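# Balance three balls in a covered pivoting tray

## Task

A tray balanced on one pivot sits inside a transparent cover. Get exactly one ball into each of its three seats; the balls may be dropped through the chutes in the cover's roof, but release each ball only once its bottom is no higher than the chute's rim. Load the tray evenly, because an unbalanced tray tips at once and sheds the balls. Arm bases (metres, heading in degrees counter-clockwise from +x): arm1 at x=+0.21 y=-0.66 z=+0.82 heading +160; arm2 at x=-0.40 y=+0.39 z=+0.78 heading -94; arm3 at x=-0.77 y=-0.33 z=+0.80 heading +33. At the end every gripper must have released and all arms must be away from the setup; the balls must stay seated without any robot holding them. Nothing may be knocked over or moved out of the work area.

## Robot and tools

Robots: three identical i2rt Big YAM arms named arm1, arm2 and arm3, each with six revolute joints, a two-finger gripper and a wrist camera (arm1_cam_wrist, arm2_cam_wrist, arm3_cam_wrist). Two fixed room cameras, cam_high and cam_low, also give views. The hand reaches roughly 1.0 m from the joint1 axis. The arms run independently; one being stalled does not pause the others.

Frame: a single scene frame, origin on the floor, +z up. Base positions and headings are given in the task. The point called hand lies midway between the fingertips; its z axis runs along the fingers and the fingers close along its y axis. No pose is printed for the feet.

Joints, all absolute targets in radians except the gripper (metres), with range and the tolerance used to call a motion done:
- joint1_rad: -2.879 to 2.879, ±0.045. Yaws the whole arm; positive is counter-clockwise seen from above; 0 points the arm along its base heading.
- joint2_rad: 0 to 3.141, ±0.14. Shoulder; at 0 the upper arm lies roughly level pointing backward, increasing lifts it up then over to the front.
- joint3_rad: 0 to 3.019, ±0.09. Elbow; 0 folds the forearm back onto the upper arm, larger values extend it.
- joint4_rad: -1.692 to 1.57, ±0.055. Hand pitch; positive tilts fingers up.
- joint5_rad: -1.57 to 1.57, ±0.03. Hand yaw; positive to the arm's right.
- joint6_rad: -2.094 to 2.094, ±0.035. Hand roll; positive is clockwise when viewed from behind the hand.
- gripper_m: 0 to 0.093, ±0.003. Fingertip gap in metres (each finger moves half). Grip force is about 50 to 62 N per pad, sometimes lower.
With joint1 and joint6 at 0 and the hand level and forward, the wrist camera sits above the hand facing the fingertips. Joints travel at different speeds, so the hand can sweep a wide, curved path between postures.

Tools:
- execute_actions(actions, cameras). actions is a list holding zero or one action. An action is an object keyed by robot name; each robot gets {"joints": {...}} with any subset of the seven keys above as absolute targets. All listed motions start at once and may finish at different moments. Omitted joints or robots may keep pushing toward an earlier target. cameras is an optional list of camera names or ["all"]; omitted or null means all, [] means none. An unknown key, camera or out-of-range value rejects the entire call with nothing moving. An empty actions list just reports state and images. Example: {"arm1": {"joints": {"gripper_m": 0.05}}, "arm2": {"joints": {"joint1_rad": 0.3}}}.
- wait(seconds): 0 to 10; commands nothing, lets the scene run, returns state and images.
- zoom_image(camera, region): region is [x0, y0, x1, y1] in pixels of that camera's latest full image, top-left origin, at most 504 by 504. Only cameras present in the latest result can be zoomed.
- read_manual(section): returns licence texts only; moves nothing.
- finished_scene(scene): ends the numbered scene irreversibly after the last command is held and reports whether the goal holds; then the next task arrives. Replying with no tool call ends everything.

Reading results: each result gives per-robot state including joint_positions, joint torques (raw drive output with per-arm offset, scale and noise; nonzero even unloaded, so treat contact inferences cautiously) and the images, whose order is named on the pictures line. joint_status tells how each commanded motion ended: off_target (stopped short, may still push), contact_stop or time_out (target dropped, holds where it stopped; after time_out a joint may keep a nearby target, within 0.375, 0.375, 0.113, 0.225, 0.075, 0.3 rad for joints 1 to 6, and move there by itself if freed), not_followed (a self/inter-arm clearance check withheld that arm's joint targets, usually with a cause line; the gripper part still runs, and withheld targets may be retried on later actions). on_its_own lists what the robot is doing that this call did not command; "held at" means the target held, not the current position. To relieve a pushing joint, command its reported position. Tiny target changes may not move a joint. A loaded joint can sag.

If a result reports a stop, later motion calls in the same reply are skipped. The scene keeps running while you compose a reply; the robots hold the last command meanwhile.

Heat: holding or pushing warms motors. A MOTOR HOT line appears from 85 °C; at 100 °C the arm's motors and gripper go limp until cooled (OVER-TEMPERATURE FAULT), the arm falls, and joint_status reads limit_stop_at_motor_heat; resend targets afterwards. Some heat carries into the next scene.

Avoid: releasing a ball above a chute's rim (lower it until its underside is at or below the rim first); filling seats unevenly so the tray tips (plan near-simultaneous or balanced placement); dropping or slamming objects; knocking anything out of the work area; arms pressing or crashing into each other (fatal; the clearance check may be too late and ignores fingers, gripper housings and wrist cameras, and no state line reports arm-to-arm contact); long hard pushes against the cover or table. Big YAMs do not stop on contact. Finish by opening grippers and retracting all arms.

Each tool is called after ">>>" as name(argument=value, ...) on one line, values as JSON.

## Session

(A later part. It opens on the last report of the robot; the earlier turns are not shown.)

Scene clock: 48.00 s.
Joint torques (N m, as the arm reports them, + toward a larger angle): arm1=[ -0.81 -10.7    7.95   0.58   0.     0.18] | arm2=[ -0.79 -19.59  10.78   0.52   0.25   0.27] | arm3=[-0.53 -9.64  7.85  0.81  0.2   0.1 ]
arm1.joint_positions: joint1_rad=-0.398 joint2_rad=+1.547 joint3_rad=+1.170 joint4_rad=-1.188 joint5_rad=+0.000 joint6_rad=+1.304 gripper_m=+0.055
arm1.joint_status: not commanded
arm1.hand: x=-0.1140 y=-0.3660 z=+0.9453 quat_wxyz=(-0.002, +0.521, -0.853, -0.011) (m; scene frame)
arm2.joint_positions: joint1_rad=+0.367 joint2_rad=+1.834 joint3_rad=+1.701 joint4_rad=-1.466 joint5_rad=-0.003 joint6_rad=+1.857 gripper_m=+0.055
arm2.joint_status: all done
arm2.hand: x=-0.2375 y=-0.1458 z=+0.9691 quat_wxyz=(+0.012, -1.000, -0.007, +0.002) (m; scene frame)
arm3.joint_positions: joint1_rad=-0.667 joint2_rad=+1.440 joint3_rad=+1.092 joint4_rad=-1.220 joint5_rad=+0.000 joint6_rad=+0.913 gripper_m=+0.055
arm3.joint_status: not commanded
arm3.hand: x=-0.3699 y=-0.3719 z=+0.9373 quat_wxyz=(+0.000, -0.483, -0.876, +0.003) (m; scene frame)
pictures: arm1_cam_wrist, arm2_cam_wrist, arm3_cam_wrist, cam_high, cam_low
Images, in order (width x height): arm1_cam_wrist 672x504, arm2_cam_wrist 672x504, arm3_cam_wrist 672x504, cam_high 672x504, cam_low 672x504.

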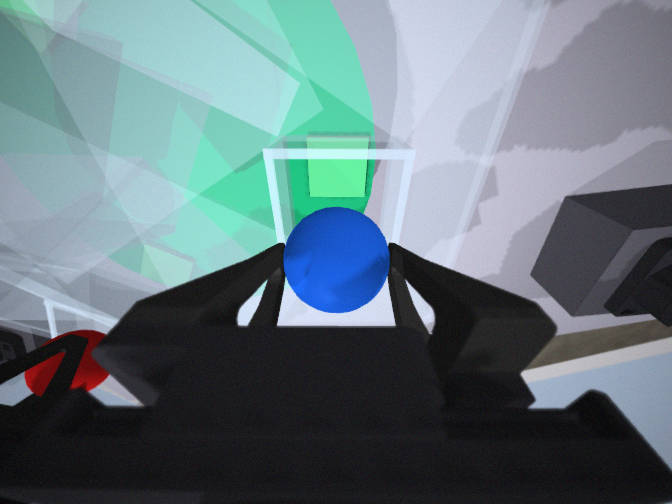

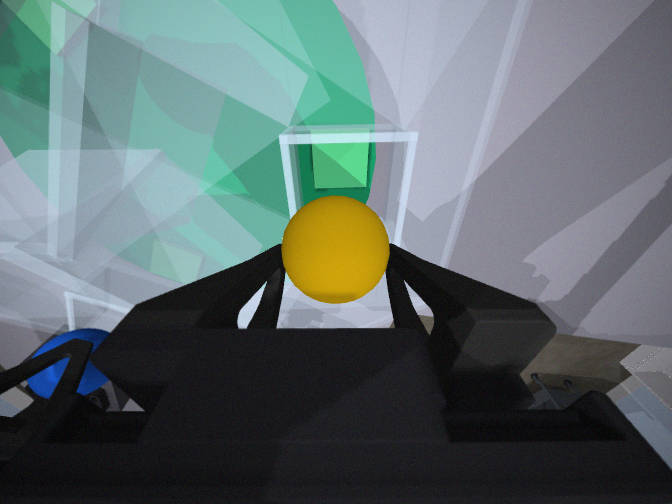

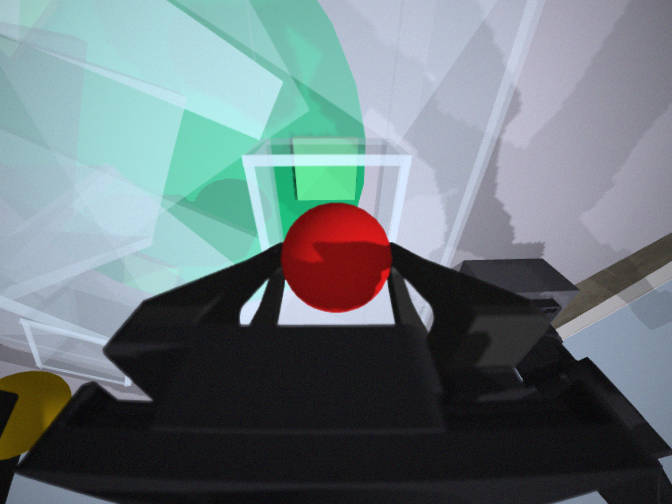

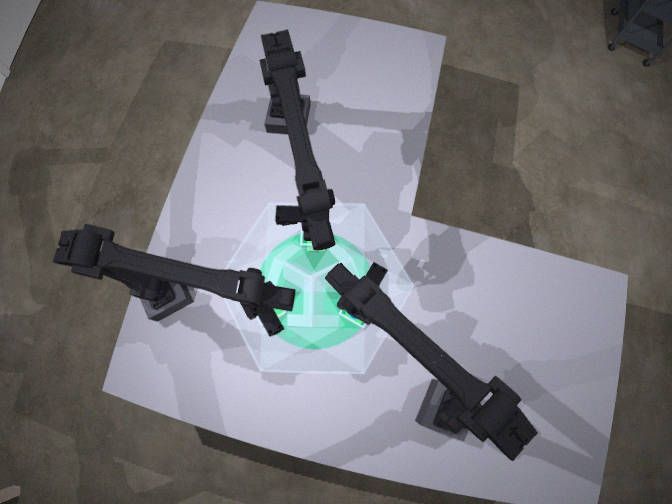

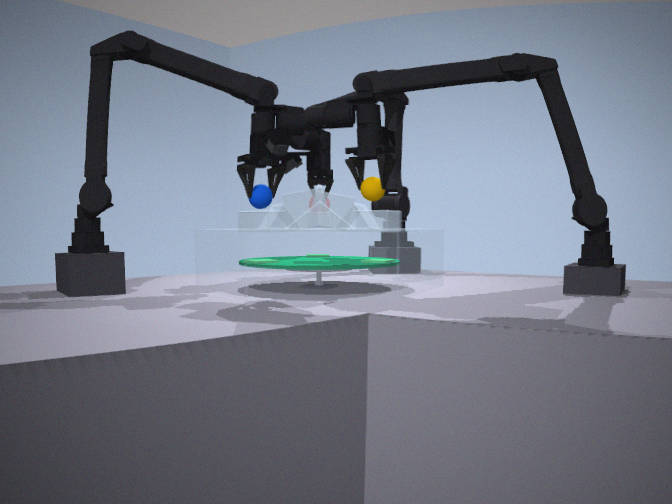

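>>> execute_actions(actions=[{"arm1":{"joints":{"joint2_rad":1.563,"joint3_rad":1.125,"joint4_rad":-1.112}},"arm2":{"joints":{"joint3_rad":1.59,"joint4_rad":-1.335}},"arm3":{"joints":{"joint1_rad":-0.65,"joint2_rad":1.466,"joint3_rad":1.085,"joint4_rad":-1.16}}}])

>>> zoom_image(camera="cam_low", region=[220, 150, 420, 280])

Scene clock: 53.03 s.
Joint torques (N m, as the arm reports them, + toward a larger angle): arm1=[ -0.73 -10.59   7.66   0.59  -0.01   0.17] | arm2=[ -0.96 -18.53   9.79   0.7    0.26   0.27] | arm3=[  1.32 -10.     7.96   0.88   0.14   0.12]
arm1.joint_positions: joint1_rad=-0.398 joint2_rad=+1.569 joint3_rad=+1.128 joint4_rad=-1.122 joint5_rad=+0.000 joint6_rad=+1.304 gripper_m=+0.055
arm1.joint_status: all done
arm1.hand: x=-0.1132 y=-0.3664 z=+0.9211 quat_wxyz=(-0.002, +0.521, -0.853, -0.011) (m; scene frame)
arm2.joint_positions: joint1_rad=+0.367 joint2_rad=+1.827 joint3_rad=+1.581 joint4_rad=-1.346 joint5_rad=-0.003 joint6_rad=+1.857 gripper_m=+0.055
arm2.joint_status: all done
arm2.hand: x=-0.2400 y=-0.1376 z=+0.9275 quat_wxyz=(+0.009, -1.000, -0.007, +0.001) (m; scene frame)
arm3.joint_positions: joint1_rad=-0.661 joint2_rad=+1.467 joint3_rad=+1.073 joint4_rad=-1.176 joint5_rad=+0.000 joint6_rad=+0.913 gripper_m=+0.055
arm3.joint_status: all done
arm3.hand: x=-0.3663 y=-0.3698 z=+0.9202 quat_wxyz=(+0.001, -0.480, -0.877, +0.004) (m; scene frame)
pictures: arm1_cam_wrist, arm2_cam_wrist, arm3_cam_wrist, cam_high, cam_low
Images, in order (width x height): arm1_cam_wrist 672x504, arm2_cam_wrist 672x504, arm3_cam_wrist 672x504, cam_high 672x504, cam_low 672x504.

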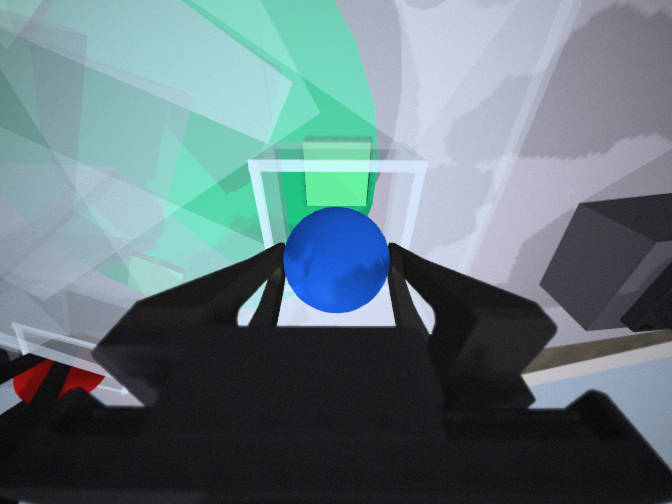

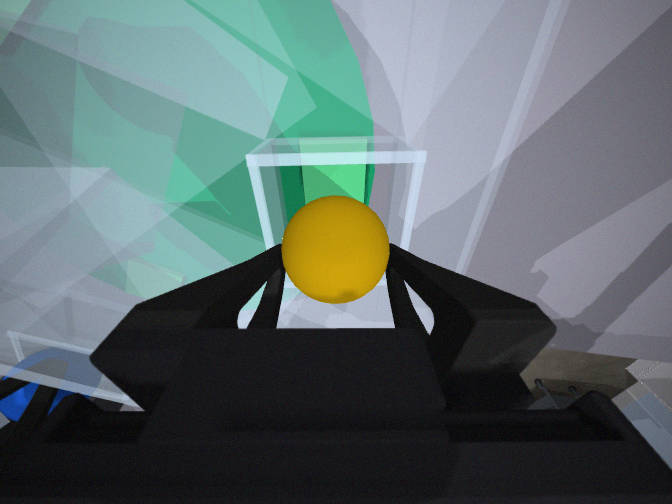

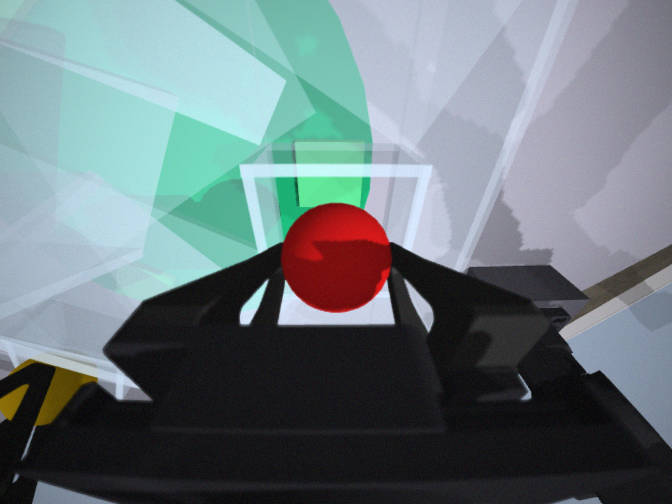

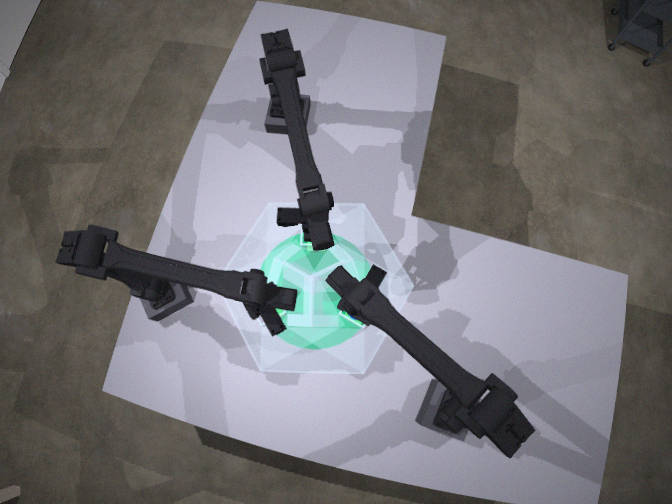

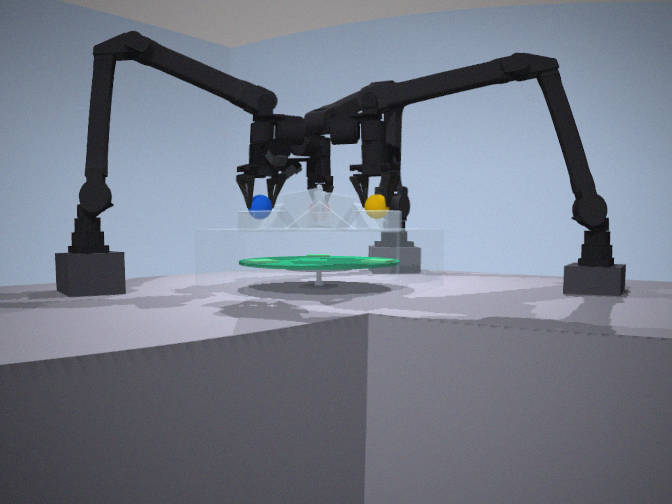

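Region (220, 150, 420, 280) of cam_low's 672x504 image, scaled by 2.520, with more detail than that image has; it fills the top 328 rows of this view, and the rest is white.

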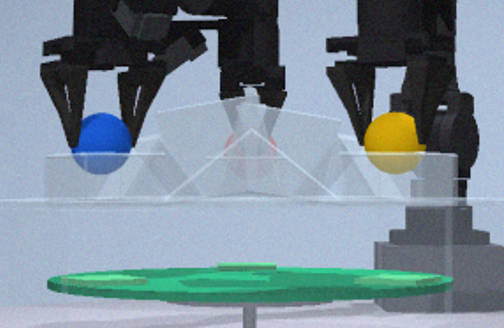

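>>> execute_actions(actions=[{"arm1":{"joints":{"gripper_m":0.072}},"arm2":{"joints":{"gripper_m":0.072}},"arm3":{"joints":{"gripper_m":0.072}}}], cameras=["cam_low","arm1_cam_wrist"])

>>> execute_actions(actions=[{"arm1":{"joints":{"joint2_rad":1.2,"joint3_rad":1.2,"joint4_rad":-1.4}},"arm2":{"joints":{"joint2_rad":1.3,"joint3_rad":1.4,"joint4_rad":-1.5}},"arm3":{"joints":{"joint2_rad":1.1,"joint3_rad":1.1,"joint4_rad":-1.4}}}], cameras=["cam_low","cam_high"])

Scene clock: 54.63 s.
Joint torques (N m, as the arm reports them, + toward a larger angle): arm1=[ -0.76 -10.72   7.79   0.6   -0.01   0.17] | arm2=[ -1.02 -18.64   9.8    0.71   0.27   0.27] | arm3=[ 1.07 -9.77  7.83  0.58  0.16  0.14]
arm1.joint_positions: joint1_rad=-0.398 joint2_rad=+1.569 joint3_rad=+1.128 joint4_rad=-1.122 joint5_rad=+0.000 joint6_rad=+1.305 gripper_m=+0.072
arm1.joint_status: all done
arm1.hand: x=-0.1132 y=-0.3664 z=+0.9211 quat_wxyz=(-0.002, +0.521, -0.853, -0.011) (m; scene frame)
arm2.joint_positions: joint1_rad=+0.367 joint2_rad=+1.826 joint3_rad=+1.581 joint4_rad=-1.346 joint5_rad=-0.003 joint6_rad=+1.857 gripper_m=+0.072
arm2.joint_status: all done
arm2.hand: x=-0.2400 y=-0.1376 z=+0.9279 quat_wxyz=(+0.009, -1.000, -0.007, +0.001) (m; scene frame)
arm3.joint_positions: joint1_rad=-0.661 joint2_rad=+1.466 joint3_rad=+1.073 joint4_rad=-1.176 joint5_rad=+0.001 joint6_rad=+0.915 gripper_m=+0.067
arm3.joint_status: gripper_m off_target (ended at +0.067, target +0.072)
arm3.hand: x=-0.3664 y=-0.3701 z=+0.9205 quat_wxyz=(+0.000, -0.481, -0.877, +0.004) (m; scene frame)
pictures: arm1_cam_wrist, cam_low
Images, in order (width x height): arm1_cam_wrist 672x504, cam_low 672x504.

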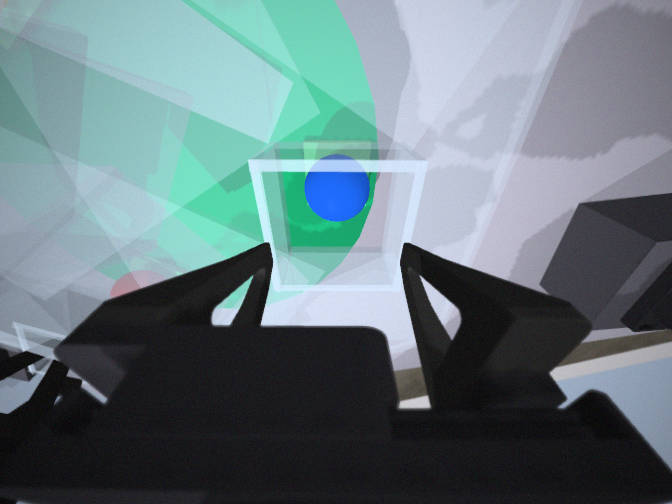

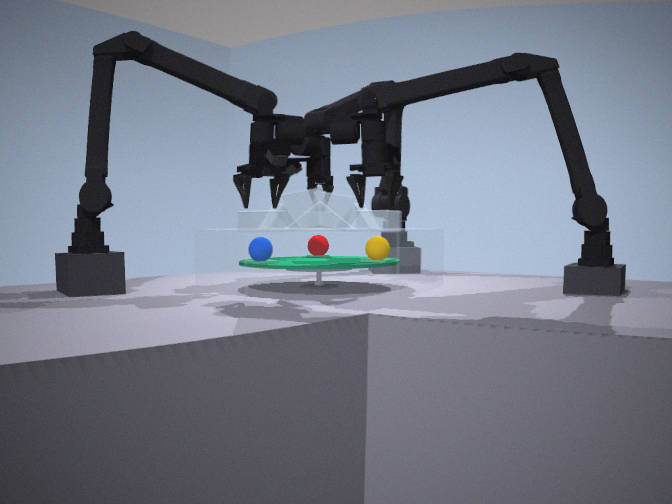

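Scene clock: 56.10 s.
Joint torques (N m, as the arm reports them, + toward a larger angle): arm1=[-0.67 -6.35 12.13  0.14  0.    0.16] | arm2=[-0.93 -9.24 10.09  0.27  0.26  0.24] | arm3=[ 0.92 -5.08  9.79  0.01  0.09  0.05]
arm1.joint_positions: joint1_rad=-0.398 joint2_rad=+1.200 joint3_rad=+1.157 joint4_rad=-1.392 joint5_rad=+0.000 joint6_rad=+1.305 gripper_m=+0.072
arm1.joint_status: all done
arm1.hand: x=-0.0585 y=-0.4183 z=+1.0678 quat_wxyz=(+0.016, +0.520, -0.851, -0.073) (m; scene frame)
arm2.joint_positions: joint1_rad=+0.367 joint2_rad=+1.298 joint3_rad=+1.394 joint4_rad=-1.492 joint5_rad=-0.003 joint6_rad=+1.857 gripper_m=+0.072
arm2.joint_status: all done
arm2.hand: x=-0.2819 y=-0.0028 z=+1.0945 quat_wxyz=(-0.085, -0.996, -0.007, -0.027) (m; scene frame)
arm3.joint_positions: joint1_rad=-0.660 joint2_rad=+1.096 joint3_rad=+1.072 joint4_rad=-1.387 joint5_rad=+0.001 joint6_rad=+0.917 gripper_m=+0.072
arm3.joint_status: all done
arm3.on_its_own: gripper_m moved +0.004 to your old target +0.072
arm3.hand: x=-0.4382 y=-0.3628 z=+1.0455 quat_wxyz=(-0.072, -0.480, -0.874, -0.028) (m; scene frame)
pictures: cam_high, cam_low
Images, in order (width x height): cam_high 672x504, cam_low 672x504.

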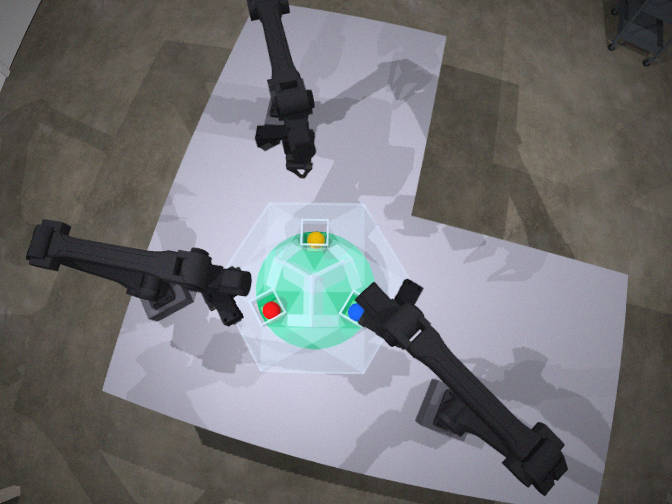

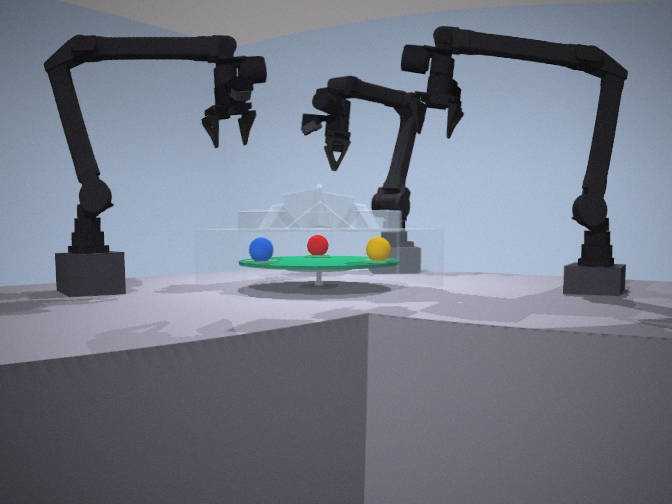

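>>> finished_scene(scene=1)

The scene is finished: the task was done.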